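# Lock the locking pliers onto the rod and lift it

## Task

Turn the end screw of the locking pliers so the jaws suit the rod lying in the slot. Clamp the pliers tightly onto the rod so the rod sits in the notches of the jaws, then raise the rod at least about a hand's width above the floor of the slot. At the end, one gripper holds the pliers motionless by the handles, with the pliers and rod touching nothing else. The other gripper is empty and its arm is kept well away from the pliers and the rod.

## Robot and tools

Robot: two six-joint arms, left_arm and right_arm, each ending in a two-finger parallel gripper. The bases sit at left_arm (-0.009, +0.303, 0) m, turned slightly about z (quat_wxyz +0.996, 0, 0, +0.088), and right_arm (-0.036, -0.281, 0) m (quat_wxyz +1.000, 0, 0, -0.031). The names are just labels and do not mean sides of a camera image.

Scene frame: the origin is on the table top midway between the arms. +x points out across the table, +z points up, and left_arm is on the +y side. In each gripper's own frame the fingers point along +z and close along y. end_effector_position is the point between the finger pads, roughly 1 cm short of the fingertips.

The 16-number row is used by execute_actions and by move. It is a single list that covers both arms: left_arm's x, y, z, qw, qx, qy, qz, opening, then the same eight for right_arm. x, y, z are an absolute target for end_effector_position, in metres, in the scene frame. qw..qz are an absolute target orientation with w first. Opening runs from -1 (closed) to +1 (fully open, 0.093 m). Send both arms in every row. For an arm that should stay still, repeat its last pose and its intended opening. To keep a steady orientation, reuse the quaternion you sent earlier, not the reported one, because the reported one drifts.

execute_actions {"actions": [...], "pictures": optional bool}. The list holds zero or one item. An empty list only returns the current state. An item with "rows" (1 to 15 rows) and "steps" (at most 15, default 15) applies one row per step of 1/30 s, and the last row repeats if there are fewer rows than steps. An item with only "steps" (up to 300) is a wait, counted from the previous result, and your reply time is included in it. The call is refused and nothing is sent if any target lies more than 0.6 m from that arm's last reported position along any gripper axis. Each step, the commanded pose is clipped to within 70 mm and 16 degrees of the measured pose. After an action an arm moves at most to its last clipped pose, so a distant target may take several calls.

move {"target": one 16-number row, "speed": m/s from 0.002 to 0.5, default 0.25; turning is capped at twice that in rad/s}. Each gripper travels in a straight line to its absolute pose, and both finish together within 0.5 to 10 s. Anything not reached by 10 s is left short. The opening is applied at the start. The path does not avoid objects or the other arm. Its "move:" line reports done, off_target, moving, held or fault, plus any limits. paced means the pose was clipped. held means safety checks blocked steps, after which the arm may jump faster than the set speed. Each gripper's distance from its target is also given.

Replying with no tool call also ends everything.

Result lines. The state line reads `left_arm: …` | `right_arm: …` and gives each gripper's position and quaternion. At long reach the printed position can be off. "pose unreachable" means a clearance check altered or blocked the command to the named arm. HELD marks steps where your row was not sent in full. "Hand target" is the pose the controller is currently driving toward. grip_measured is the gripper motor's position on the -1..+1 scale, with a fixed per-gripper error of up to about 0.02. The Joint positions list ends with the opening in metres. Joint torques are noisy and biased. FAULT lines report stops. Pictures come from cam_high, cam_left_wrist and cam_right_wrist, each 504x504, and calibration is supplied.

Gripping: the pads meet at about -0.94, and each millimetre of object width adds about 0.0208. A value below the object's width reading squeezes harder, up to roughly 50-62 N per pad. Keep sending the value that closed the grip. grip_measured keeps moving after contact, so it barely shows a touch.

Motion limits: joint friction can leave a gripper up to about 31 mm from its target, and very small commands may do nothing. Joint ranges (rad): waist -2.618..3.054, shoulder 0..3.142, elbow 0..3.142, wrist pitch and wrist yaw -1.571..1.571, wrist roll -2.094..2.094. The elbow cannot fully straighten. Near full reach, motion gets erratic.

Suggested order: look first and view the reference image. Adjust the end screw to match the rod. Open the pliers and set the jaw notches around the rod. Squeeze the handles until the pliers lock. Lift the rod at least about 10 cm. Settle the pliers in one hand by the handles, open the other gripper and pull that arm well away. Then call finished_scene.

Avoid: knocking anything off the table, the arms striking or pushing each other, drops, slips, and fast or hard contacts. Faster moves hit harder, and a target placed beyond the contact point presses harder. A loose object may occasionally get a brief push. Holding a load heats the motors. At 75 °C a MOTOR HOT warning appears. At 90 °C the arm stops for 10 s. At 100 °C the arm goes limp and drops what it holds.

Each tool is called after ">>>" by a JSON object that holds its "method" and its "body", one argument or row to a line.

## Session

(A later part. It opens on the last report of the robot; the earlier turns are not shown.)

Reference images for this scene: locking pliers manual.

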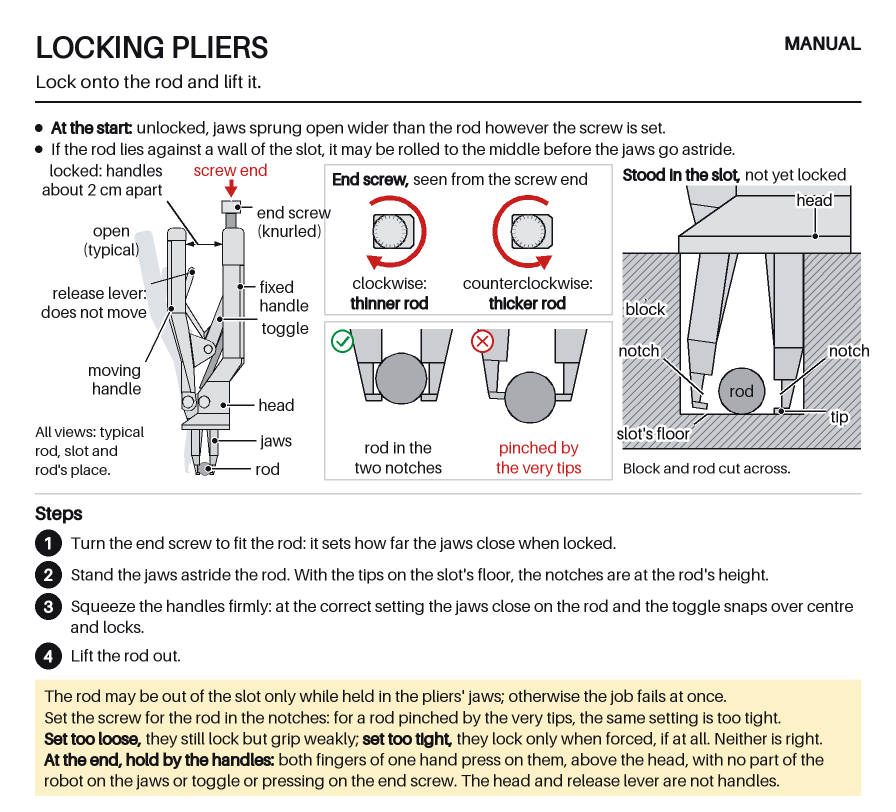

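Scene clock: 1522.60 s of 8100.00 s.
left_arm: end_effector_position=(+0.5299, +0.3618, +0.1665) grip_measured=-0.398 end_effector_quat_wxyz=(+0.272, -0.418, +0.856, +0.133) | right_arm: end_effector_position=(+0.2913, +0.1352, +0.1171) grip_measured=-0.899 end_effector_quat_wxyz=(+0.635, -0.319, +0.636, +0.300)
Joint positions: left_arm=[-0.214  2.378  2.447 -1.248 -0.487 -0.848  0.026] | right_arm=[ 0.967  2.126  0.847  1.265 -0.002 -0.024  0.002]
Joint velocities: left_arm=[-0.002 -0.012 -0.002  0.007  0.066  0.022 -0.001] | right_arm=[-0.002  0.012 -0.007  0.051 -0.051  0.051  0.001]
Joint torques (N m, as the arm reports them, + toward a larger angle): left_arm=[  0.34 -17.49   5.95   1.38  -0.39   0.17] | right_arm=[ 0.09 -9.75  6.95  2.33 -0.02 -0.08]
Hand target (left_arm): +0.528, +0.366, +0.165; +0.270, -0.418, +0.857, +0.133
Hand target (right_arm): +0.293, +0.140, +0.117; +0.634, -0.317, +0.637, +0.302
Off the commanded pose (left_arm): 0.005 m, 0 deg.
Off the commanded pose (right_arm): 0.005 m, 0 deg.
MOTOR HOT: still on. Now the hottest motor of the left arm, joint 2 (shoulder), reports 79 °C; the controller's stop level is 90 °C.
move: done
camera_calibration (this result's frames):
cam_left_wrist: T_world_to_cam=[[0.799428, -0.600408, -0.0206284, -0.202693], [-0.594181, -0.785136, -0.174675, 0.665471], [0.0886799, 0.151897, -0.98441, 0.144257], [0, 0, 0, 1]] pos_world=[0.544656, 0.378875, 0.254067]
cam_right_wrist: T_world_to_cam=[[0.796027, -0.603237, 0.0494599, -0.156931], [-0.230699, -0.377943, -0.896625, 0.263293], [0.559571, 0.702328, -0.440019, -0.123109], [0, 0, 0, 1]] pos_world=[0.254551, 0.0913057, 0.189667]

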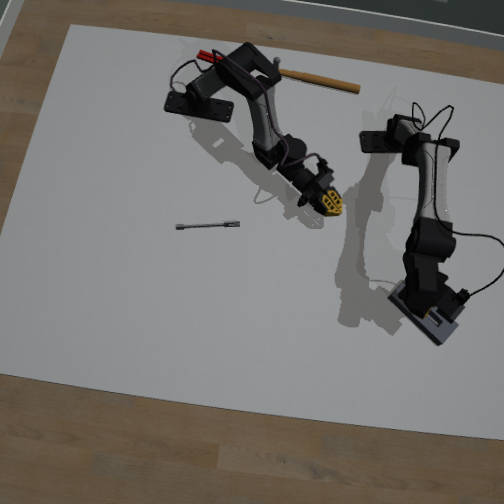

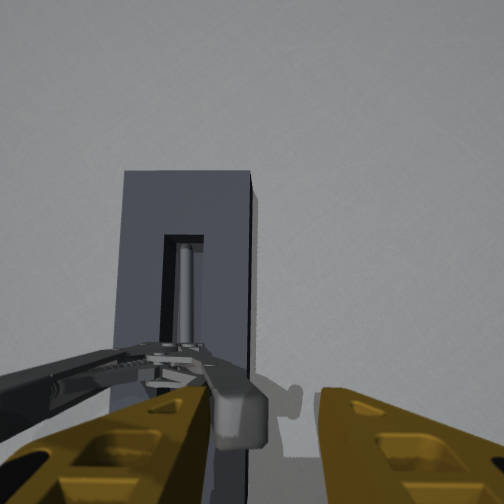

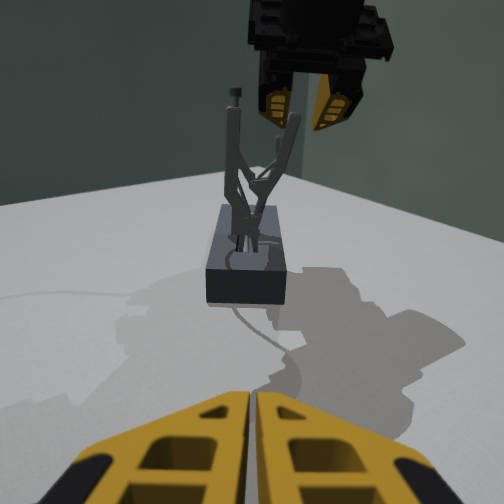

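>>> {"method": "move", "body": {
  "target": [0.524,0.368,0.215,0.270,-0.418,0.857,0.132,-0.4,0.293,0.14,0.117,0.634,-0.317,0.637,0.302,-0.9],
  "speed": 0.03
}}

>>> {"method": "move", "body": {
  "target": [0.16,0.35,0.24,0.381,-0.080,0.920,0.033,-0.4,0.293,0.14,0.117,0.634,-0.317,0.637,0.302,-0.9],
  "speed": 0.15
}}

>>> {"method": "zoom_image", "body": {
  "camera": "cam_right_wrist",
  "region": [180, 60, 360, 300]
}}

>>> {"method": "zoom_image", "body": {
  "camera": "cam_high",
  "region": [360, 240, 480, 360]
}}

Scene clock: 1528.10 s of 8100.00 s.
left_arm: end_effector_position=(+0.5217, +0.3641, +0.2186) grip_measured=-0.399 end_effector_quat_wxyz=(+0.287, -0.415, +0.854, +0.125) | right_arm: end_effector_position=(+0.2913, +0.1352, +0.1171) grip_measured=-0.899 end_effector_quat_wxyz=(+0.635, -0.319, +0.636, +0.300)
Joint positions: left_arm=[-0.21   2.48   2.853 -1.511 -0.484 -0.829  0.026] | right_arm=[ 0.967  2.126  0.847  1.265 -0.002 -0.024  0.002]
Joint velocities: left_arm=[ 0.002 -0.012 -0.007  0.007  0.022  0.066 -0.001] | right_arm=[ 0.002  0.002  0.007  0.022 -0.095  0.022 -0.001]
Joint torques (N m, as the arm reports them, + toward a larger angle): left_arm=[  0.49 -14.13   9.94   1.22  -0.4    0.1 ] | right_arm=[ 0.12 -9.75  7.01  2.35 -0.02 -0.07]
Hand target (left_arm): +0.522, +0.368, +0.214; +0.283, -0.414, +0.856, +0.128
Hand target (right_arm): +0.293, +0.140, +0.117; +0.634, -0.317, +0.637, +0.302
Off the commanded pose (left_arm): 0.006 m, 2 deg.
Off the commanded pose (right_arm): 0.005 m, 0 deg.
MOTOR HOT: still on. Now the hottest motor of the left arm, joint 2 (shoulder), reports 81 °C; the controller's stop level is 90 °C.
elbow stopped short (left arm): the move would have taken joint 3 (elbow) straighter than the controller allows; a more bent joint 3 avoids this.
move: done
camera_calibration (this result's frames):
cam_left_wrist: T_world_to_cam=[[0.792188, -0.610263, 0.00418401, -0.191749], [-0.597675, -0.777196, -0.196852, 0.675252], [0.123383, 0.153443, -0.980424, 0.176342], [0, 0, 0, 1]] pos_world=[0.533724, 0.380728, 0.306617]
cam_right_wrist: T_world_to_cam=[[0.796027, -0.603237, 0.0494599, -0.156931], [-0.230699, -0.377943, -0.896625, 0.263293], [0.559571, 0.702328, -0.440019, -0.123109], [0, 0, 0, 1]] pos_world=[0.254551, 0.0913057, 0.189667]

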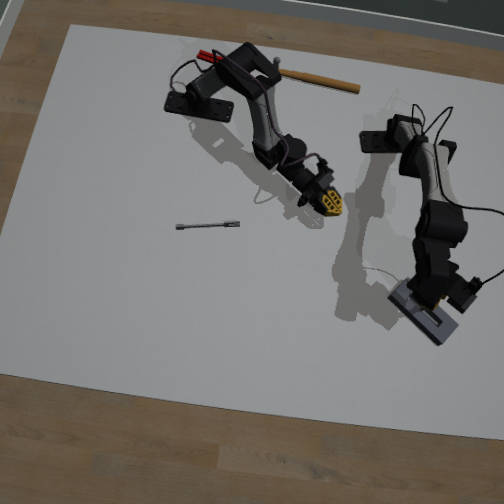

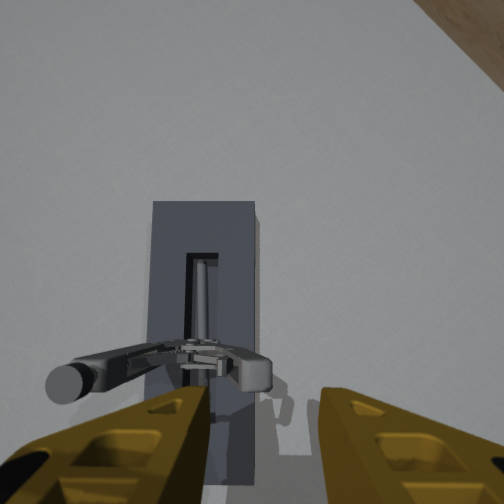

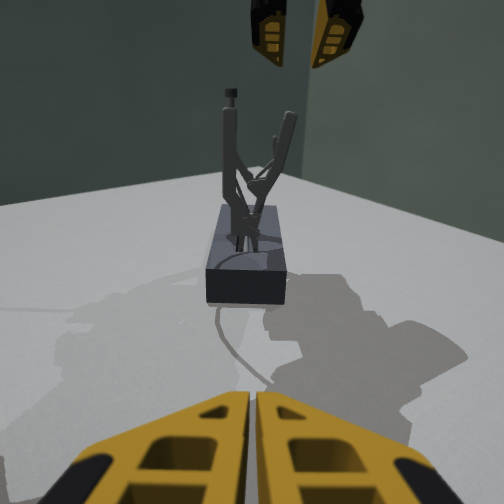

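Scene clock: 1531.37 s of 8100.00 s.
left_arm: end_effector_position=(+0.1625, +0.3479, +0.2488) grip_measured=-0.399 end_effector_quat_wxyz=(+0.393, -0.078, +0.915, +0.045) | right_arm: end_effector_position=(+0.2913, +0.1352, +0.1171) grip_measured=-0.899 end_effector_quat_wxyz=(+0.635, -0.319, +0.636, +0.300)
Joint positions: left_arm=[ 0.203  0.598  1.013 -1.18   0.132  0.154  0.026] | right_arm=[ 0.967  2.126  0.847  1.265 -0.002 -0.024  0.002]
Joint velocities: left_arm=[-0.017 -0.007 -0.007 -0.007  0.051 -0.022 -0.   ] | right_arm=[-0.017 -0.027  0.007  0.037 -0.022 -0.022 -0.   ]
Joint torques (N m, as the arm reports them, + toward a larger angle): left_arm=[0.29 1.14 6.09 2.   0.04 0.12] | right_arm=[ 0.1  -9.76  6.92  2.35 -0.02 -0.06]
Hand target (left_arm): +0.159, +0.347, +0.240; +0.383, -0.077, +0.920, +0.042
Hand target (right_arm): +0.293, +0.140, +0.117; +0.634, -0.317, +0.637, +0.302
Off the commanded pose (left_arm): 0.009 m, 2 deg.
Off the commanded pose (right_arm): 0.005 m, 0 deg.
MOTOR HOT: still on. Now the hottest motor of the left arm, joint 2 (shoulder), reports 79 °C; the controller's stop level is 90 °C.
move: done
camera_calibration (this result's frames):
cam_left_wrist: T_world_to_cam=[[0.198708, -0.979355, -0.0371311, 0.317932], [-0.914599, -0.171689, -0.366102, 0.336858], [0.352169, 0.106707, -0.929834, 0.219301], [0, 0, 0, 1]] pos_world=[0.167684, 0.345802, 0.339043]
cam_right_wrist: T_world_to_cam=[[0.796027, -0.603237, 0.0494599, -0.156931], [-0.230699, -0.377943, -0.896625, 0.263293], [0.559571, 0.702328, -0.440019, -0.123109], [0, 0, 0, 1]] pos_world=[0.254551, 0.0913057, 0.189667]

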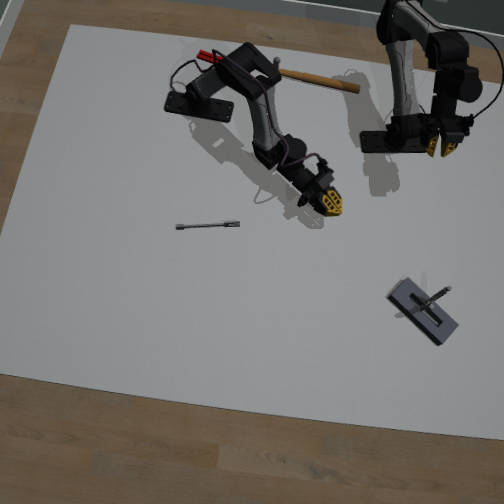

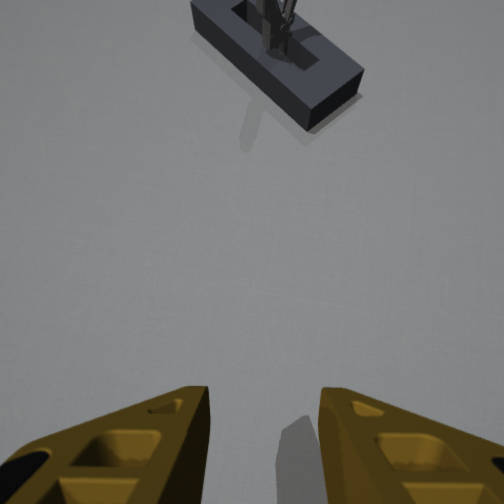

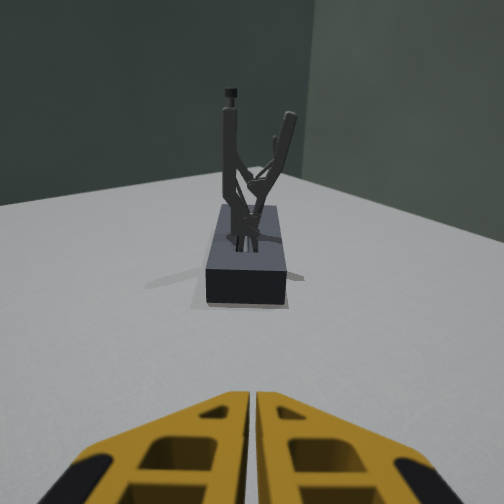

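Region (180, 60, 360, 300) of cam_right_wrist's 504x504 image, scaled by 2.100, with more detail than that image has; it fills the left 378 columns of this view, and the rest is white.

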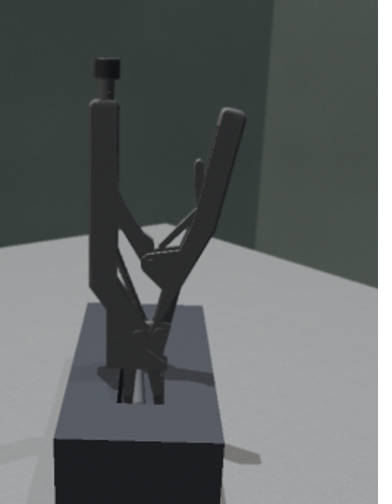

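Region (360, 240, 480, 360) of cam_high's 504x504 image, scaled by 4.200, with more detail than that image has.

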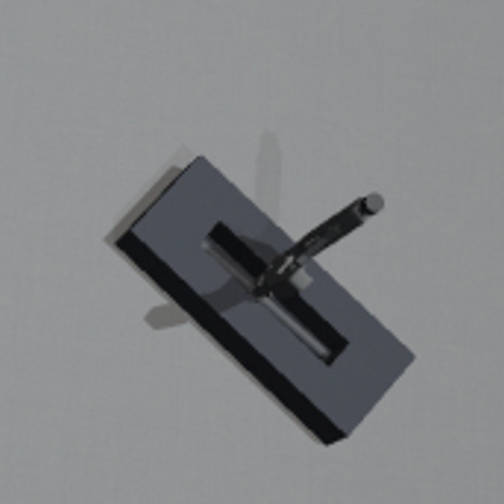

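>>> {"method": "execute_actions", "body": {
  "actions": [
    {"steps":300}
  ],
  "pictures": false
}}

>>> {"method": "execute_actions", "body": {
  "actions": [
    {"steps":300}
  ],
  "pictures": false
}}

>>> {"method": "execute_actions", "body": {
  "actions": [
    {"steps":300}
  ],
  "pictures": false
}}

>>> {"method": "execute_actions", "body": {
  "actions": [
    {"steps":300}
  ],
  "pictures": false
}}

>>> {"method": "execute_actions", "body": {
  "actions": [
    {"steps":300}
  ],
  "pictures": false
}}

>>> {"method": "execute_actions", "body": {
  "actions": [
    {"steps":300}
  ],
  "pictures": false
}}

Scene clock: 1541.37 s of 8100.00 s.
left_arm: end_effector_position=(+0.1625, +0.3475, +0.2488) grip_measured=-0.399 end_effector_quat_wxyz=(+0.393, -0.076, +0.915, +0.044) | right_arm: end_effector_position=(+0.2913, +0.1352, +0.1171) grip_measured=-0.899 end_effector_quat_wxyz=(+0.635, -0.319, +0.636, +0.300)
Joint positions: left_arm=[ 0.203  0.598  1.013 -1.181  0.134  0.156  0.026] | right_arm=[ 0.967  2.126  0.847  1.265 -0.002 -0.024  0.002]
Joint velocities: left_arm=[ 0.007 -0.007 -0.007  0.066 -0.022  0.022 -0.   ] | right_arm=[ 0.007 -0.012 -0.012 -0.007 -0.066 -0.022 -0.001]
Joint torques (N m, as the arm reports them, + toward a larger angle): left_arm=[0.35 1.15 6.05 2.02 0.03 0.11] | right_arm=[ 0.11 -9.73  6.91  2.35 -0.02 -0.06]
Hand target (left_arm): +0.159, +0.347, +0.240; +0.383, -0.077, +0.920, +0.042
Hand target (right_arm): +0.293, +0.140, +0.117; +0.634, -0.317, +0.637, +0.302
Off the commanded pose (left_arm): 0.009 m, 2 deg.
Off the commanded pose (right_arm): 0.005 m, 0 deg.
MOTOR HOT: still on. Now the hottest motor of the left arm, joint 2 (shoulder), reports 73 °C; the controller's stop level is 90 °C.
Steps of this call (steps 1 to 300: nothing new was sent). Readings (end_effector_position):
1: left_arm (+0.1625, +0.3478, +0.2488) | right_arm (+0.2913, +0.1352, +0.1171)
2: left_arm (+0.1625, +0.3477, +0.2488) | right_arm (+0.2913, +0.1352, +0.1171)
4: left_arm (+0.1625, +0.3477, +0.2489) | right_arm (+0.2913, +0.1352, +0.1171)
8: left_arm (+0.1625, +0.3476, +0.2488) | right_arm (+0.2913, +0.1352, +0.1171)
300: the state above

Scene clock: 1551.37 s of 8100.00 s.
left_arm: end_effector_position=(+0.1625, +0.3475, +0.2488) grip_measured=-0.399 end_effector_quat_wxyz=(+0.393, -0.076, +0.915, +0.044) | right_arm: end_effector_position=(+0.2913, +0.1352, +0.1171) grip_measured=-0.899 end_effector_quat_wxyz=(+0.635, -0.319, +0.636, +0.300)
Joint positions: left_arm=[ 0.203  0.598  1.013 -1.181  0.134  0.156  0.026] | right_arm=[ 0.967  2.126  0.847  1.265 -0.002 -0.024  0.002]
Joint velocities: left_arm=[-0.002 -0.002  0.007 -0.007 -0.037 -0.081  0.   ] | right_arm=[ 0.017 -0.012  0.012 -0.081  0.022 -0.007  0.   ]
Joint torques (N m, as the arm reports them, + toward a larger angle): left_arm=[0.38 1.17 6.01 2.01 0.07 0.15] | right_arm=[ 0.11 -9.7   6.99  2.34 -0.02 -0.07]
Hand target (left_arm): +0.159, +0.347, +0.240; +0.383, -0.077, +0.920, +0.042
Hand target (right_arm): +0.293, +0.140, +0.117; +0.634, -0.317, +0.637, +0.302
Off the commanded pose (left_arm): 0.009 m, 2 deg.
Off the commanded pose (right_arm): 0.005 m, 0 deg.
MOTOR HOT: cleared. Now the hottest motor of the left arm, joint 2 (shoulder), reports 68 °C.
Steps of this call (steps 1 to 300: nothing new was sent). Readings (end_effector_position):
1: left_arm (+0.1625, +0.3475, +0.2488) | right_arm (+0.2913, +0.1352, +0.1171)
2: left_arm (+0.1625, +0.3475, +0.2488) | right_arm (+0.2913, +0.1352, +0.1171)
4: left_arm (+0.1625, +0.3475, +0.2488) | right_arm (+0.2913, +0.1352, +0.1171)
8: left_arm (+0.1625, +0.3475, +0.2488) | right_arm (+0.2913, +0.1352, +0.1171)
300: the state above

Scene clock: 1561.37 s of 8100.00 s.
left_arm: end_effector_position=(+0.1625, +0.3475, +0.2488) grip_measured=-0.399 end_effector_quat_wxyz=(+0.393, -0.076, +0.915, +0.044) | right_arm: end_effector_position=(+0.2913, +0.1352, +0.1171) grip_measured=-0.899 end_effector_quat_wxyz=(+0.635, -0.319, +0.636, +0.300)
Joint positions: left_arm=[ 0.203  0.598  1.013 -1.181  0.134  0.156  0.026] | right_arm=[ 0.967  2.126  0.847  1.265 -0.002 -0.024  0.002]
Joint velocities: left_arm=[ 0.002  0.012 -0.012 -0.037 -0.081 -0.007  0.   ] | right_arm=[-0.007 -0.007 -0.022 -0.007  0.037 -0.11  -0.001]
Joint torques (N m, as the arm reports them, + toward a larger angle): left_arm=[0.37 1.26 6.   2.02 0.04 0.15] | right_arm=[ 0.11 -9.7   6.95  2.34 -0.03 -0.06]
Hand target (left_arm): +0.159, +0.347, +0.240; +0.383, -0.077, +0.920, +0.042
Hand target (right_arm): +0.293, +0.140, +0.117; +0.634, -0.317, +0.637, +0.302
Off the commanded pose (left_arm): 0.009 m, 2 deg.
Off the commanded pose (right_arm): 0.005 m, 0 deg.
Steps of this call (steps 1 to 300: nothing new was sent). Readings (end_effector_position):
1: left_arm (+0.1625, +0.3475, +0.2488) | right_arm (+0.2913, +0.1352, +0.1171)
2: left_arm (+0.1625, +0.3475, +0.2488) | right_arm (+0.2913, +0.1352, +0.1171)
4: left_arm (+0.1625, +0.3475, +0.2488) | right_arm (+0.2913, +0.1352, +0.1171)
8: left_arm (+0.1625, +0.3475, +0.2488) | right_arm (+0.2913, +0.1352, +0.1171)
300: the state above

Scene clock: 1571.37 s of 8100.00 s.
left_arm: end_effector_position=(+0.1625, +0.3475, +0.2488) grip_measured=-0.399 end_effector_quat_wxyz=(+0.393, -0.076, +0.915, +0.044) | right_arm: end_effector_position=(+0.2913, +0.1352, +0.1171) grip_measured=-0.899 end_effector_quat_wxyz=(+0.635, -0.319, +0.636, +0.300)
Joint positions: left_arm=[ 0.203  0.598  1.013 -1.181  0.134  0.156  0.026] | right_arm=[ 0.967  2.126  0.847  1.265 -0.002 -0.024  0.002]
Joint velocities: left_arm=[-0.002 -0.012 -0.017  0.007  0.037  0.022 -0.   ] | right_arm=[-0.032  0.007 -0.002 -0.007 -0.095 -0.037 -0.001]
Joint torques (N m, as the arm reports them, + toward a larger angle): left_arm=[0.34 1.15 6.03 2.   0.07 0.12] | right_arm=[ 0.13 -9.73  6.91  2.34 -0.02 -0.06]
Hand target (left_arm): +0.159, +0.347, +0.240; +0.383, -0.077, +0.920, +0.042
Hand target (right_arm): +0.293, +0.140, +0.117; +0.634, -0.317, +0.637, +0.302
Off the commanded pose (left_arm): 0.009 m, 2 deg.
Off the commanded pose (right_arm): 0.005 m, 0 deg.
Steps of this call (steps 1 to 300: nothing new was sent). Readings (end_effector_position):
1: left_arm (+0.1625, +0.3475, +0.2488) | right_arm (+0.2913, +0.1352, +0.1171)
2: left_arm (+0.1625, +0.3475, +0.2488) | right_arm (+0.2913, +0.1352, +0.1171)
4: left_arm (+0.1625, +0.3475, +0.2488) | right_arm (+0.2913, +0.1352, +0.1171)
8: left_arm (+0.1625, +0.3475, +0.2488) | right_arm (+0.2913, +0.1352, +0.1171)
300: the state above

Scene clock: 1581.37 s of 8100.00 s.
left_arm: end_effector_position=(+0.1625, +0.3475, +0.2488) grip_measured=-0.399 end_effector_quat_wxyz=(+0.393, -0.076, +0.915, +0.044) | right_arm: end_effector_position=(+0.2913, +0.1352, +0.1171) grip_measured=-0.899 end_effector_quat_wxyz=(+0.635, -0.319, +0.636, +0.300)
Joint positions: left_arm=[ 0.203  0.598  1.013 -1.181  0.134  0.156  0.026] | right_arm=[ 0.967  2.126  0.847  1.265 -0.002 -0.024  0.002]
Joint velocities: left_arm=[ 0.002 -0.007 -0.002  0.037  0.051 -0.007 -0.   ] | right_arm=[-0.027 -0.007 -0.002  0.007 -0.022  0.022 -0.   ]
Joint torques (N m, as the arm reports them, + toward a larger angle): left_arm=[0.34 0.92 6.07 2.01 0.07 0.11] | right_arm=[ 0.11 -9.78  6.94  2.34 -0.03 -0.07]
Hand target (left_arm): +0.159, +0.347, +0.240; +0.383, -0.077, +0.920, +0.042
Hand target (right_arm): +0.293, +0.140, +0.117; +0.634, -0.317, +0.637, +0.302
Off the commanded pose (left_arm): 0.009 m, 2 deg.
Off the commanded pose (right_arm): 0.005 m, 0 deg.
Steps of this call (steps 1 to 300: nothing new was sent). Readings (end_effector_position):
1: left_arm (+0.1625, +0.3475, +0.2488) | right_arm (+0.2913, +0.1352, +0.1171)
2: left_arm (+0.1625, +0.3475, +0.2488) | right_arm (+0.2913, +0.1352, +0.1171)
4: left_arm (+0.1625, +0.3475, +0.2488) | right_arm (+0.2913, +0.1352, +0.1171)
8: left_arm (+0.1625, +0.3475, +0.2488) | right_arm (+0.2913, +0.1352, +0.1171)
300: the state above

Scene clock: 1591.37 s of 8100.00 s.
left_arm: end_effector_position=(+0.1625, +0.3475, +0.2488) grip_measured=-0.399 end_effector_quat_wxyz=(+0.393, -0.076, +0.915, +0.044) | right_arm: end_effector_position=(+0.2913, +0.1352, +0.1171) grip_measured=-0.899 end_effector_quat_wxyz=(+0.635, -0.319, +0.636, +0.300)
Joint positions: left_arm=[ 0.203  0.598  1.013 -1.181  0.134  0.156  0.026] | right_arm=[ 0.967  2.126  0.847  1.265 -0.002 -0.024  0.002]
Joint velocities: left_arm=[ 0.002 -0.002  0.002 -0.022  0.007  0.051 -0.   ] | right_arm=[ 0.007 -0.012  0.017 -0.037 -0.007  0.007 -0.001]
Joint torques (N m, as the arm reports them, + toward a larger angle): left_arm=[0.45 1.04 6.03 1.98 0.06 0.13] | right_arm=[ 0.09 -9.71  6.96  2.34 -0.02 -0.07]
Hand target (left_arm): +0.159, +0.347, +0.240; +0.383, -0.077, +0.920, +0.042
Hand target (right_arm): +0.293, +0.140, +0.117; +0.634, -0.317, +0.637, +0.302
Off the commanded pose (left_arm): 0.009 m, 2 deg.
Off the commanded pose (right_arm): 0.005 m, 0 deg.
Steps of this call (steps 1 to 300: nothing new was sent). Readings (end_effector_position):
1: left_arm (+0.1625, +0.3475, +0.2488) | right_arm (+0.2913, +0.1352, +0.1171)
2: left_arm (+0.1625, +0.3475, +0.2488) | right_arm (+0.2913, +0.1352, +0.1171)
4: left_arm (+0.1625, +0.3475, +0.2488) | right_arm (+0.2913, +0.1352, +0.1171)
8: left_arm (+0.1625, +0.3475, +0.2488) | right_arm (+0.2913, +0.1352, +0.1171)
300: the state above

Now go above the screw at a65.

>>> {"method": "move", "body": {
  "target": [0.481,0.402,0.215,0.323,-0.496,0.779,0.206,-0.4,0.293,0.14,0.117,0.634,-0.317,0.637,0.302,-0.9],
  "speed": 0.15
}}

Scene clock: 1596.90 s of 8100.00 s.
left_arm: end_effector_position=(+0.4795, +0.4059, +0.2166) grip_measured=-0.399 end_effector_quat_wxyz=(+0.318, -0.497, +0.783, +0.196) | right_arm: end_effector_position=(+0.2913, +0.1352, +0.1171) grip_measured=-0.899 end_effector_quat_wxyz=(+0.635, -0.319, +0.636, +0.300)
Joint positions: left_arm=[-0.182  2.166  2.225 -1.237 -0.676 -0.998  0.026] | right_arm=[ 0.967  2.126  0.847  1.265 -0.002 -0.024  0.002]
Joint velocities: left_arm=[ 0.007 -0.002  0.012 -0.037 -0.007 -0.037 -0.001] | right_arm=[ 0.007 -0.032 -0.012 -0.037 -0.066 -0.081 -0.001]
Joint torques (N m, as the arm reports them, + toward a larger angle): left_arm=[ -0.6  -12.29  11.19   1.07  -0.63  -0.06] | right_arm=[ 0.14 -9.7   6.89  2.35 -0.01 -0.06]
Hand target (left_arm): +0.482, +0.405, +0.214; +0.317, -0.498, +0.782, +0.200
Hand target (right_arm): +0.293, +0.140, +0.117; +0.634, -0.317, +0.637, +0.302
Off the commanded pose (left_arm): 0.004 m, 1 deg.
Off the commanded pose (right_arm): 0.005 m, 0 deg.
move: done
camera_calibration (this result's frames):
cam_left_wrist: T_world_to_cam=[[0.912416, -0.409161, -0.00913295, -0.269207], [-0.390223, -0.863023, -0.320807, 0.644324], [0.12338, 0.296273, -0.947101, 0.108009], [0, 0, 0, 1]] pos_world=[0.483733, 0.413918, 0.30654]
cam_right_wrist: T_world_to_cam=[[0.796027, -0.603237, 0.0494599, -0.156931], [-0.230699, -0.377943, -0.896625, 0.263293], [0.559571, 0.702328, -0.440019, -0.123109], [0, 0, 0, 1]] pos_world=[0.254551, 0.0913057, 0.189667]

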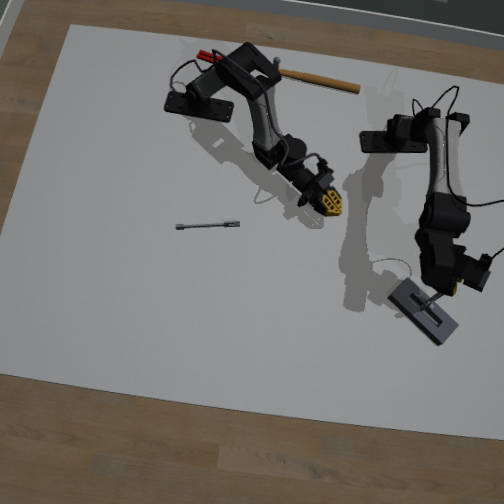

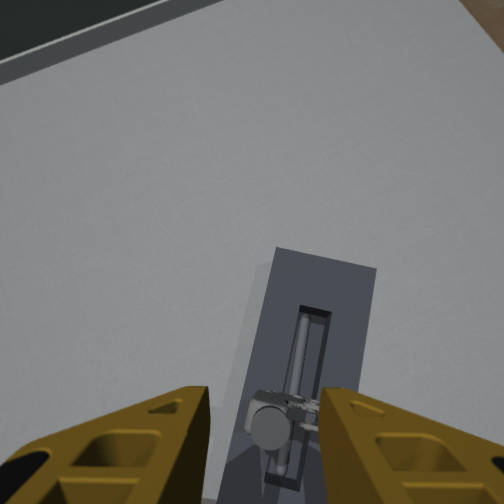

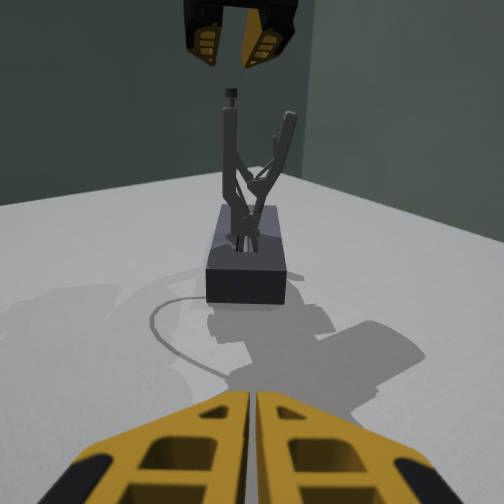

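>>> {"method": "move", "body": {
  "target": [0.482,0.400,0.183,0.323,-0.496,0.779,0.206,-0.4,0.293,0.14,0.117,0.634,-0.317,0.637,0.302,-0.9],
  "speed": 0.03
}}

>>> {"method": "zoom_image", "body": {
  "camera": "cam_right_wrist",
  "region": [160, 30, 340, 210]
}}

Scene clock: 1604.60 s of 8100.00 s.
left_arm: end_effector_position=(+0.4844, +0.4034, +0.1825) grip_measured=-0.399 end_effector_quat_wxyz=(+0.317, -0.496, +0.781, +0.206) | right_arm: end_effector_position=(+0.2913, +0.1352, +0.1171) grip_measured=-0.899 end_effector_quat_wxyz=(+0.635, -0.319, +0.636, +0.300)
Joint positions: left_arm=[-0.193  2.166  2.083 -1.113 -0.697 -1.011  0.026] | right_arm=[ 0.967  2.126  0.847  1.265 -0.002 -0.024  0.002]
Joint velocities: left_arm=[ 0.012  0.002  0.002 -0.022 -0.081 -0.037  0.001] | right_arm=[-0.012  0.007  0.002  0.022  0.037 -0.066  0.001]
Joint torques (N m, as the arm reports them, + toward a larger angle): left_arm=[ -0.9  -16.24   6.16   1.23  -0.6   -0.06] | right_arm=[ 0.11 -9.71  6.96  2.34 -0.03 -0.06]
Hand target (left_arm): +0.483, +0.400, +0.183; +0.322, -0.496, +0.779, +0.206
Hand target (right_arm): +0.293, +0.140, +0.117; +0.634, -0.317, +0.637, +0.302
Off the commanded pose (left_arm): 0.004 m, 1 deg.
Off the commanded pose (right_arm): 0.005 m, 0 deg.
move: done
camera_calibration (this result's frames):
cam_left_wrist: T_world_to_cam=[[0.914829, -0.403088, -0.0246675, -0.275837], [-0.387938, -0.860189, -0.331027, 0.632771], [0.112214, 0.312403, -0.943299, 0.0740553], [0, 0, 0, 1]] pos_world=[0.48951, 0.409981, 0.272517]
cam_right_wrist: T_world_to_cam=[[0.796027, -0.603237, 0.0494599, -0.156931], [-0.230699, -0.377943, -0.896625, 0.263293], [0.559571, 0.702328, -0.440019, -0.123109], [0, 0, 0, 1]] pos_world=[0.254551, 0.0913057, 0.189667]

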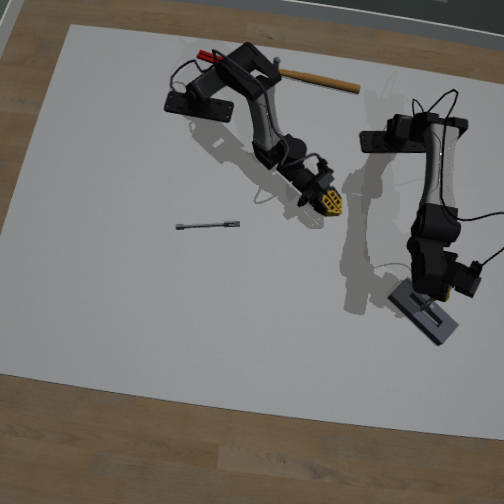

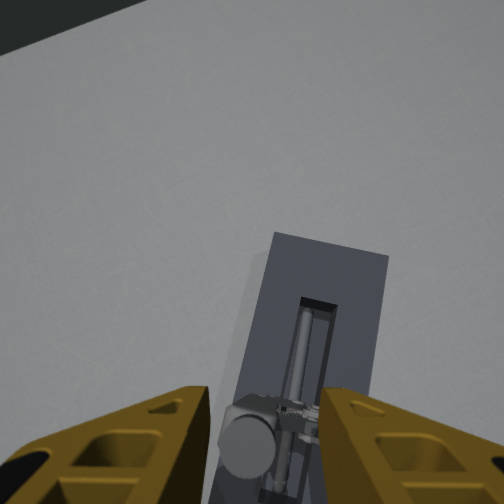

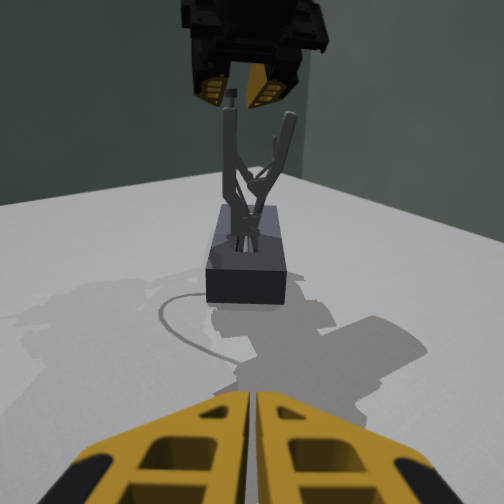

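Region (160, 30, 340, 210) of cam_right_wrist's 504x504 image, scaled by 2.800, with more detail than that image has.

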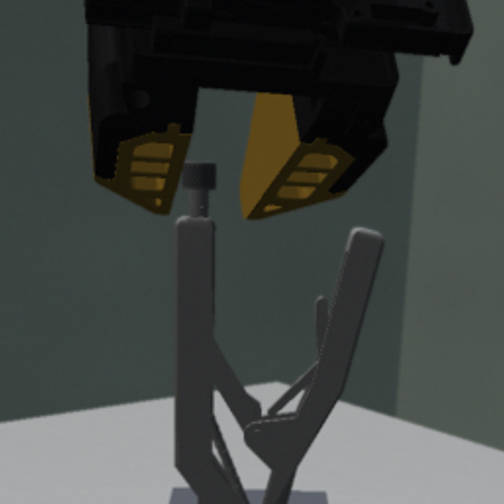

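>>> {"method": "move", "body": {
  "target": [0.476,0.399,0.187,0.323,-0.496,0.779,0.206,-0.4,0.293,0.14,0.117,0.634,-0.317,0.637,0.302,-0.9],
  "speed": 0.01
}}

>>> {"method": "zoom_image", "body": {
  "camera": "cam_right_wrist",
  "region": [160, 30, 340, 210]
}}

Scene clock: 1608.27 s of 8100.00 s.
left_arm: end_effector_position=(+0.4788, +0.4038, +0.1879) grip_measured=-0.399 end_effector_quat_wxyz=(+0.321, -0.498, +0.779, +0.205) | right_arm: end_effector_position=(+0.2913, +0.1352, +0.1171) grip_measured=-0.899 end_effector_quat_wxyz=(+0.635, -0.319, +0.636, +0.300)
Joint positions: left_arm=[-0.193  2.135  2.052 -1.106 -0.7   -1.014  0.026] | right_arm=[ 0.967  2.126  0.847  1.265 -0.002 -0.024  0.002]
Joint velocities: left_arm=[ 0.002 -0.012 -0.002  0.066 -0.022 -0.051 -0.002] | right_arm=[-0.012 -0.002 -0.002 -0.022 -0.037 -0.037  0.   ]
Joint torques (N m, as the arm reports them, + toward a larger angle): left_arm=[ -1.19 -15.56   6.2    1.25  -0.63  -0.03] | right_arm=[ 0.1  -9.76  6.95  2.34 -0.03 -0.07]
Hand target (left_arm): +0.476, +0.399, +0.187; +0.322, -0.496, +0.779, +0.206
Hand target (right_arm): +0.293, +0.140, +0.117; +0.634, -0.317, +0.637, +0.302
Off the commanded pose (left_arm): 0.006 m, 0 deg.
Off the commanded pose (right_arm): 0.005 m, 0 deg.
move: done
camera_calibration (this result's frames):
cam_left_wrist: T_world_to_cam=[[0.916282, -0.400165, -0.0171522, -0.273653], [-0.382269, -0.860914, -0.335704, 0.631185], [0.119571, 0.314157, -0.941811, 0.0750856], [0, 0, 0, 1]] pos_world=[0.483047, 0.410301, 0.277914]
cam_right_wrist: T_world_to_cam=[[0.796027, -0.603237, 0.0494599, -0.156931], [-0.230699, -0.377943, -0.896625, 0.263293], [0.559571, 0.702328, -0.440019, -0.123109], [0, 0, 0, 1]] pos_world=[0.254551, 0.0913057, 0.189667]

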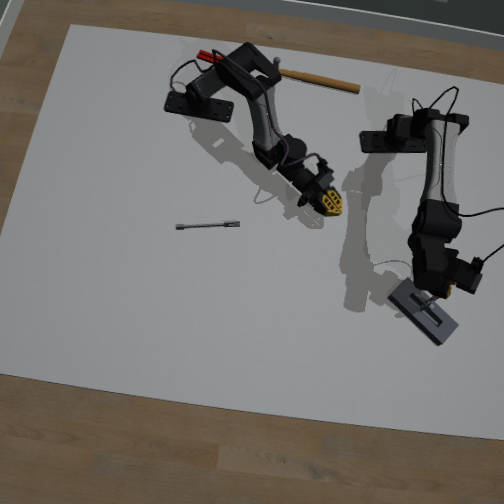

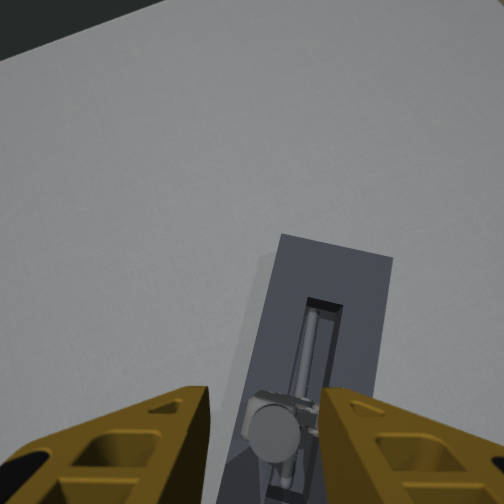

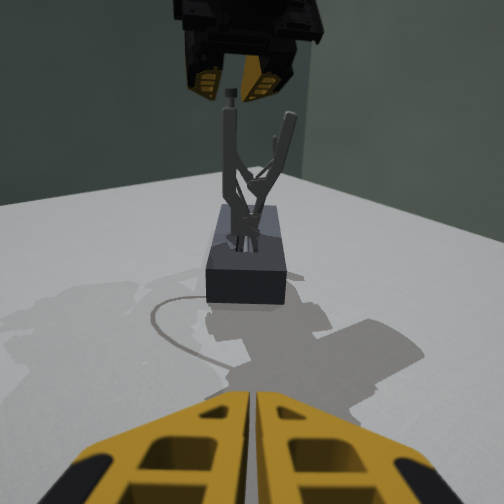

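Region (160, 30, 340, 210) of cam_right_wrist's 504x504 image, scaled by 2.800, with more detail than that image has.

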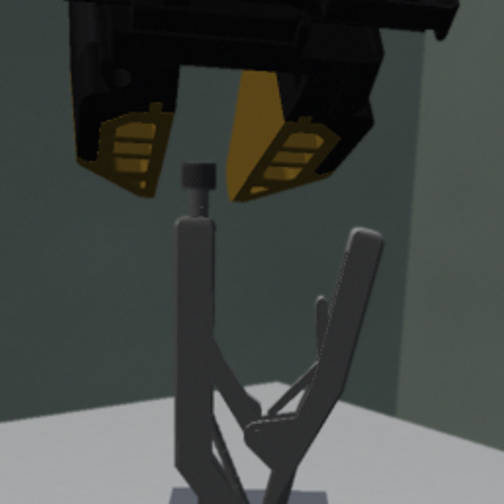

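Slightly lower, then close.

>>> {"method": "move", "body": {
  "target": [0.476,0.399,0.183,0.323,-0.496,0.779,0.206,-0.55,0.293,0.14,0.117,0.634,-0.317,0.637,0.302,-0.9],
  "speed": 0.01
}}

>>> {"method": "execute_actions", "body": {
  "actions": [
    {"rows":[[0.476,0.399,0.183,0.323,-0.496,0.779,0.206,-0.62,0.293,0.14,0.117,0.634,-0.317,0.637,0.302,-0.9],[0.476,0.399,0.183,0.323,-0.496,0.779,0.206,-0.66,0.293,0.14,0.117,0.634,-0.317,0.637,0.302,-0.9],[0.476,0.399,0.183,0.323,-0.496,0.779,0.206,-0.70,0.293,0.14,0.117,0.634,-0.317,0.637,0.302,-0.9],[0.476,0.399,0.183,0.323,-0.496,0.779,0.206,-0.74,0.293,0.14,0.117,0.634,-0.317,0.637,0.302,-0.9],[0.476,0.399,0.183,0.323,-0.496,0.779,0.206,-0.78,0.293,0.14,0.117,0.634,-0.317,0.637,0.302,-0.9],[0.476,0.399,0.183,0.323,-0.496,0.779,0.206,-0.83,0.293,0.14,0.117,0.634,-0.317,0.637,0.302,-0.9]],"steps":15}
  ]
}}

>>> {"method": "zoom_image", "body": {
  "camera": "cam_right_wrist",
  "region": [160, 30, 340, 210]
}}

Scene clock: 1613.80 s of 8100.00 s.
left_arm: end_effector_position=(+0.4781, +0.4039, +0.1841) grip_measured=-0.549 end_effector_quat_wxyz=(+0.320, -0.498, +0.779, +0.206) | right_arm: end_effector_position=(+0.2913, +0.1352, +0.1171) grip_measured=-0.899 end_effector_quat_wxyz=(+0.635, -0.319, +0.636, +0.300)
Joint positions: left_arm=[-0.193  2.132  2.032 -1.093 -0.7   -1.014  0.019] | right_arm=[ 0.967  2.126  0.847  1.265 -0.002 -0.024  0.002]
Joint velocities: left_arm=[-0.002 -0.012 -0.012  0.066 -0.037  0.022 -0.001] | right_arm=[ 0.002 -0.012 -0.002 -0.022  0.051  0.022 -0.   ]
Joint torques (N m, as the arm reports them, + toward a larger angle): left_arm=[ -1.05 -15.48   6.3    1.23  -0.61  -0.08] | right_arm=[ 0.11 -9.78  6.96  2.34 -0.02 -0.07]
Hand target (left_arm): +0.476, +0.399, +0.183; +0.322, -0.496, +0.779, +0.206
Hand target (right_arm): +0.293, +0.140, +0.117; +0.634, -0.317, +0.637, +0.302
Off the commanded pose (left_arm): 0.005 m, 0 deg.
Off the commanded pose (right_arm): 0.005 m, 0 deg.
move: done
camera_calibration (this result's frames):
cam_left_wrist: T_world_to_cam=[[0.91646, -0.399646, -0.0196206, -0.272886], [-0.382602, -0.860911, -0.335332, 0.629855], [0.117123, 0.314825, -0.941896, 0.0725338], [0, 0, 0, 1]] pos_world=[0.482578, 0.410355, 0.274176]
cam_right_wrist: T_world_to_cam=[[0.796027, -0.603237, 0.0494599, -0.156931], [-0.230699, -0.377943, -0.896625, 0.263293], [0.559571, 0.702328, -0.440019, -0.123109], [0, 0, 0, 1]] pos_world=[0.254551, 0.0913057, 0.189667]

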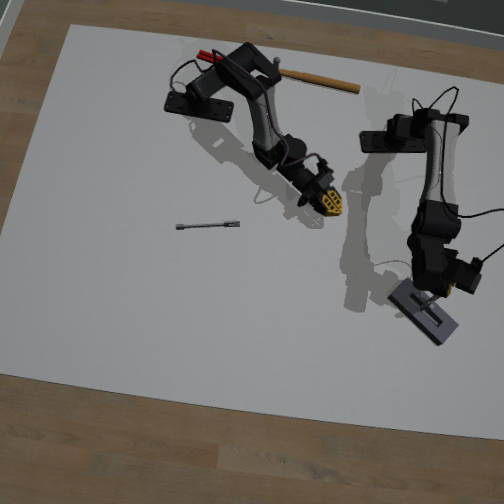

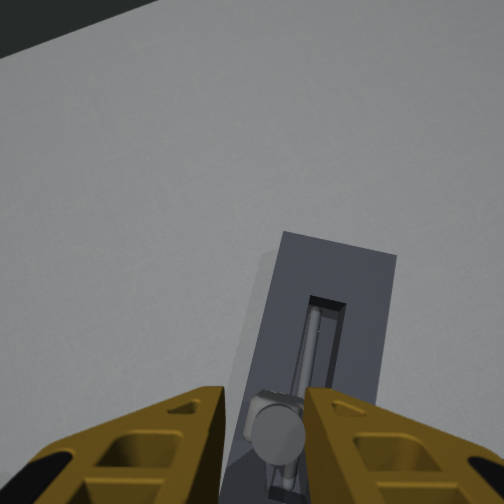

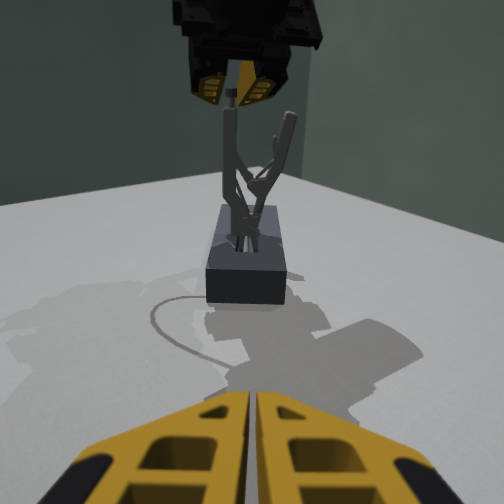

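Scene clock: 1614.30 s of 8100.00 s.
left_arm: end_effector_position=(+0.4791, +0.4021, +0.1844) grip_measured=-0.817 end_effector_quat_wxyz=(+0.322, -0.497, +0.779, +0.205) | right_arm: end_effector_position=(+0.2913, +0.1352, +0.1171) grip_measured=-0.899 end_effector_quat_wxyz=(+0.635, -0.319, +0.636, +0.300)
Joint positions: left_arm=[-0.197  2.132  2.032 -1.089 -0.701 -1.015  0.006] | right_arm=[ 0.967  2.126  0.847  1.265 -0.002 -0.024  0.002]
Joint velocities: left_arm=[-0.007  0.007  0.002  0.007  0.095 -0.022 -0.   ] | right_arm=[-0.002  0.002 -0.012 -0.022  0.11   0.037  0.002]
Joint torques (N m, as the arm reports them, + toward a larger angle): left_arm=[ -0.95 -15.45   6.29   1.27  -0.59  -0.06] | right_arm=[ 0.13 -9.64  6.94  2.33 -0.02 -0.06]
Hand target (left_arm): +0.476, +0.399, +0.183; +0.323, -0.496, +0.779, +0.206
Hand target (right_arm): +0.293, +0.140, +0.117; +0.634, -0.317, +0.637, +0.302
Off the commanded pose (left_arm): 0.005 m, 0 deg.
Off the commanded pose (right_arm): 0.005 m, 0 deg.
Steps of this call (steps 1 to 15: all 15 steps of this action). Readings (end_effector_position):
1: left_arm (+0.4782, +0.4039, +0.1842) | right_arm (+0.2913, +0.1352, +0.1171)
2: left_arm (+0.4784, +0.4037, +0.1842) | right_arm (+0.2913, +0.1352, +0.1171)
4: left_arm (+0.4787, +0.4034, +0.1844) | right_arm (+0.2913, +0.1352, +0.1171)
8: left_arm (+0.4791, +0.4023, +0.1844) | right_arm (+0.2913, +0.1352, +0.1171)
15: the state above
camera_calibration (this result's frames):
cam_left_wrist: T_world_to_cam=[[0.915161, -0.402759, -0.0163189, -0.273271], [-0.384291, -0.859547, -0.336897, 0.629322], [0.121662, 0.314587, -0.9414, 0.0710985], [0, 0, 0, 1]] pos_world=[0.483279, 0.408503, 0.27449]
cam_right_wrist: T_world_to_cam=[[0.796027, -0.603237, 0.0494599, -0.156931], [-0.230699, -0.377943, -0.896625, 0.263293], [0.559571, 0.702328, -0.440019, -0.123109], [0, 0, 0, 1]] pos_world=[0.254551, 0.0913057, 0.189667]

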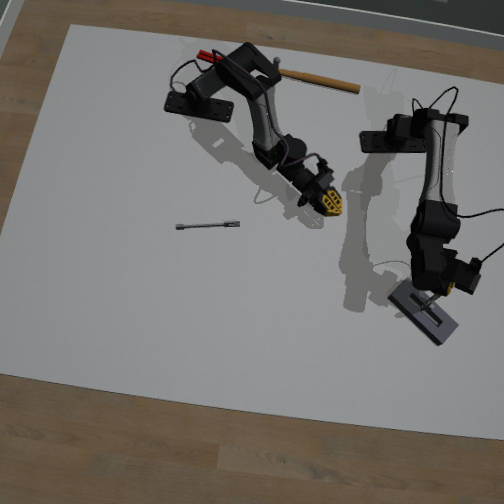

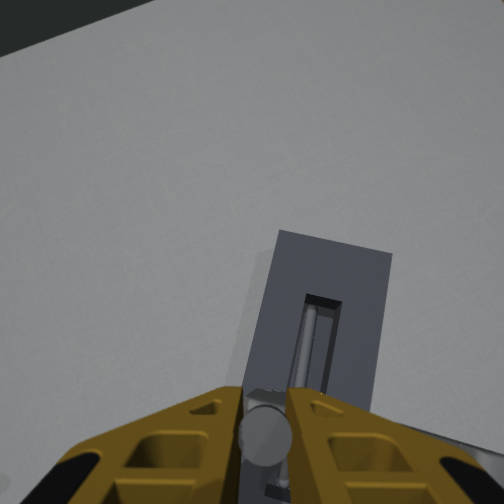

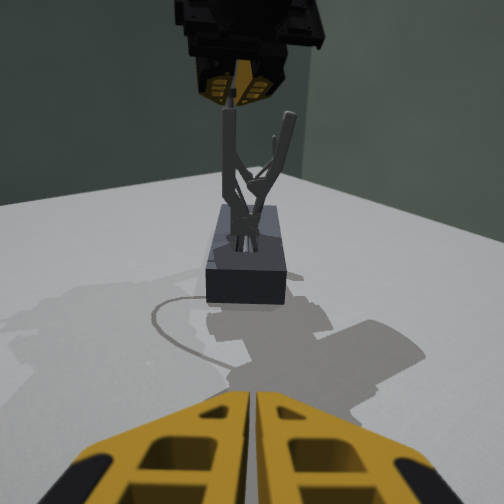

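Region (160, 30, 340, 210) of cam_right_wrist's 504x504 image, scaled by 2.800, with more detail than that image has.

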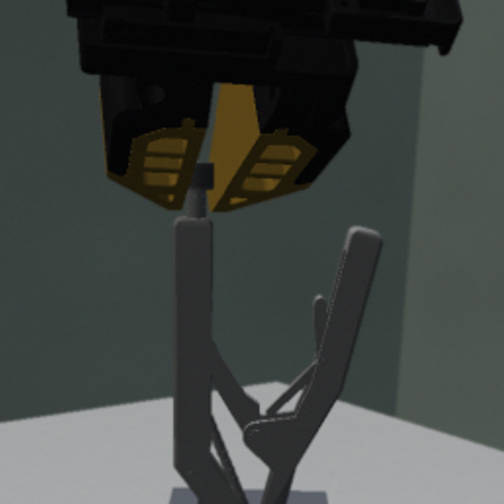

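>>> {"method": "move", "body": {
  "target": [0.479,0.402,0.182,0.360,-0.316,0.868,0.131,-0.83,0.293,0.14,0.117,0.634,-0.317,0.637,0.302,-0.9],
  "speed": 0.06
}}

>>> {"method": "zoom_image", "body": {
  "camera": "cam_right_wrist",
  "region": [160, 60, 360, 260]
}}

Scene clock: 1627.70 s of 8100.00 s.
left_arm: end_effector_position=(+0.4823, +0.4027, +0.1868) grip_measured=-0.817 end_effector_quat_wxyz=(+0.363, -0.319, +0.864, +0.140) | right_arm: end_effector_position=(+0.2913, +0.1352, +0.1171) grip_measured=-0.899 end_effector_quat_wxyz=(+0.635, -0.319, +0.636, +0.300)
Joint positions: left_arm=[-0.128  1.887  1.637 -0.642 -0.463 -0.492  0.006] | right_arm=[ 0.967  2.126  0.847  1.265 -0.002 -0.024  0.002]
Joint velocities: left_arm=[-0.002 -0.017 -0.007 -0.051  0.066  0.037  0.   ] | right_arm=[-0.012  0.007 -0.012 -0.022  0.007  0.022  0.001]
Joint torques (N m, as the arm reports them, + toward a larger angle): left_arm=[  0.31 -14.03   6.97   1.98  -0.15   0.07] | right_arm=[ 0.11 -9.71  6.91  2.34 -0.02 -0.06]
Hand target (left_arm): +0.479, +0.402, +0.184; +0.362, -0.315, +0.867, +0.133
Hand target (right_arm): +0.293, +0.140, +0.117; +0.634, -0.317, +0.637, +0.302
Off the commanded pose (left_arm): 0.006 m, 1 deg.
Off the commanded pose (right_arm): 0.005 m, 0 deg.
move: done
camera_calibration (this result's frames):
cam_left_wrist: T_world_to_cam=[[0.668231, -0.74344, -0.0276454, -0.0175356], [-0.702262, -0.618081, -0.353275, 0.69103], [0.245552, 0.255483, -0.935111, 0.035591], [0, 0, 0, 1]] pos_world=[0.488263, 0.404983, 0.27692]
cam_right_wrist: T_world_to_cam=[[0.796027, -0.603237, 0.0494599, -0.156931], [-0.230699, -0.377943, -0.896625, 0.263293], [0.559571, 0.702328, -0.440019, -0.123109], [0, 0, 0, 1]] pos_world=[0.254551, 0.0913057, 0.189667]

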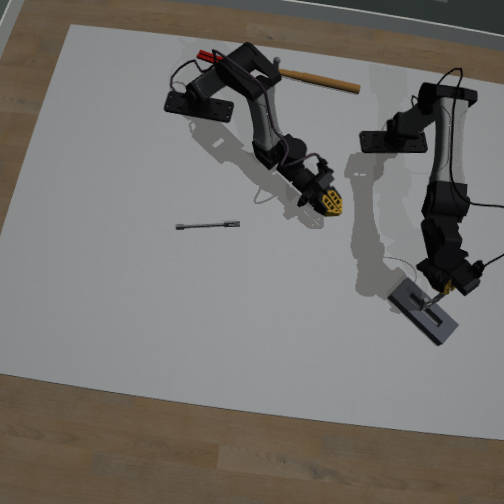

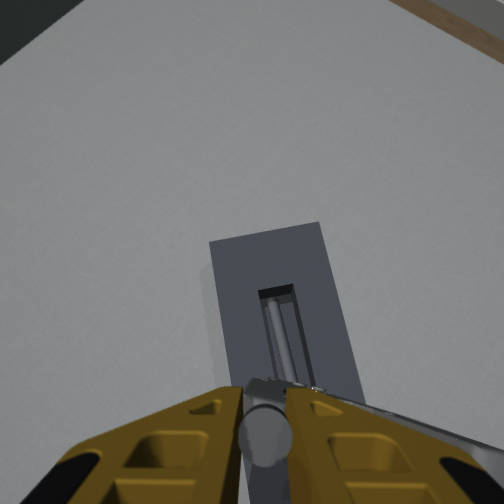

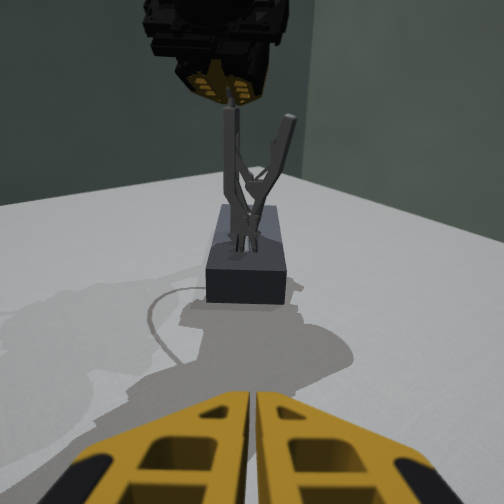

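Region (160, 60, 360, 260) of cam_right_wrist's 504x504 image, scaled by 2.520, with more detail than that image has.

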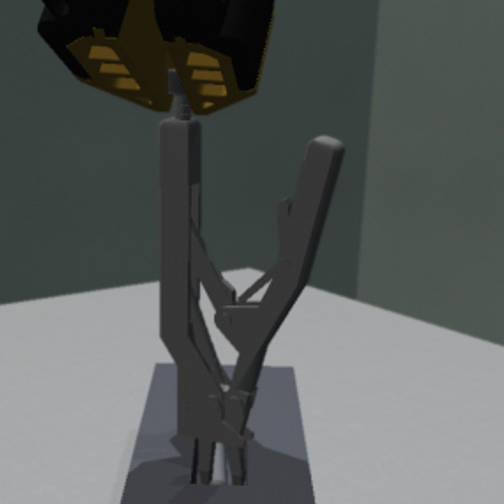

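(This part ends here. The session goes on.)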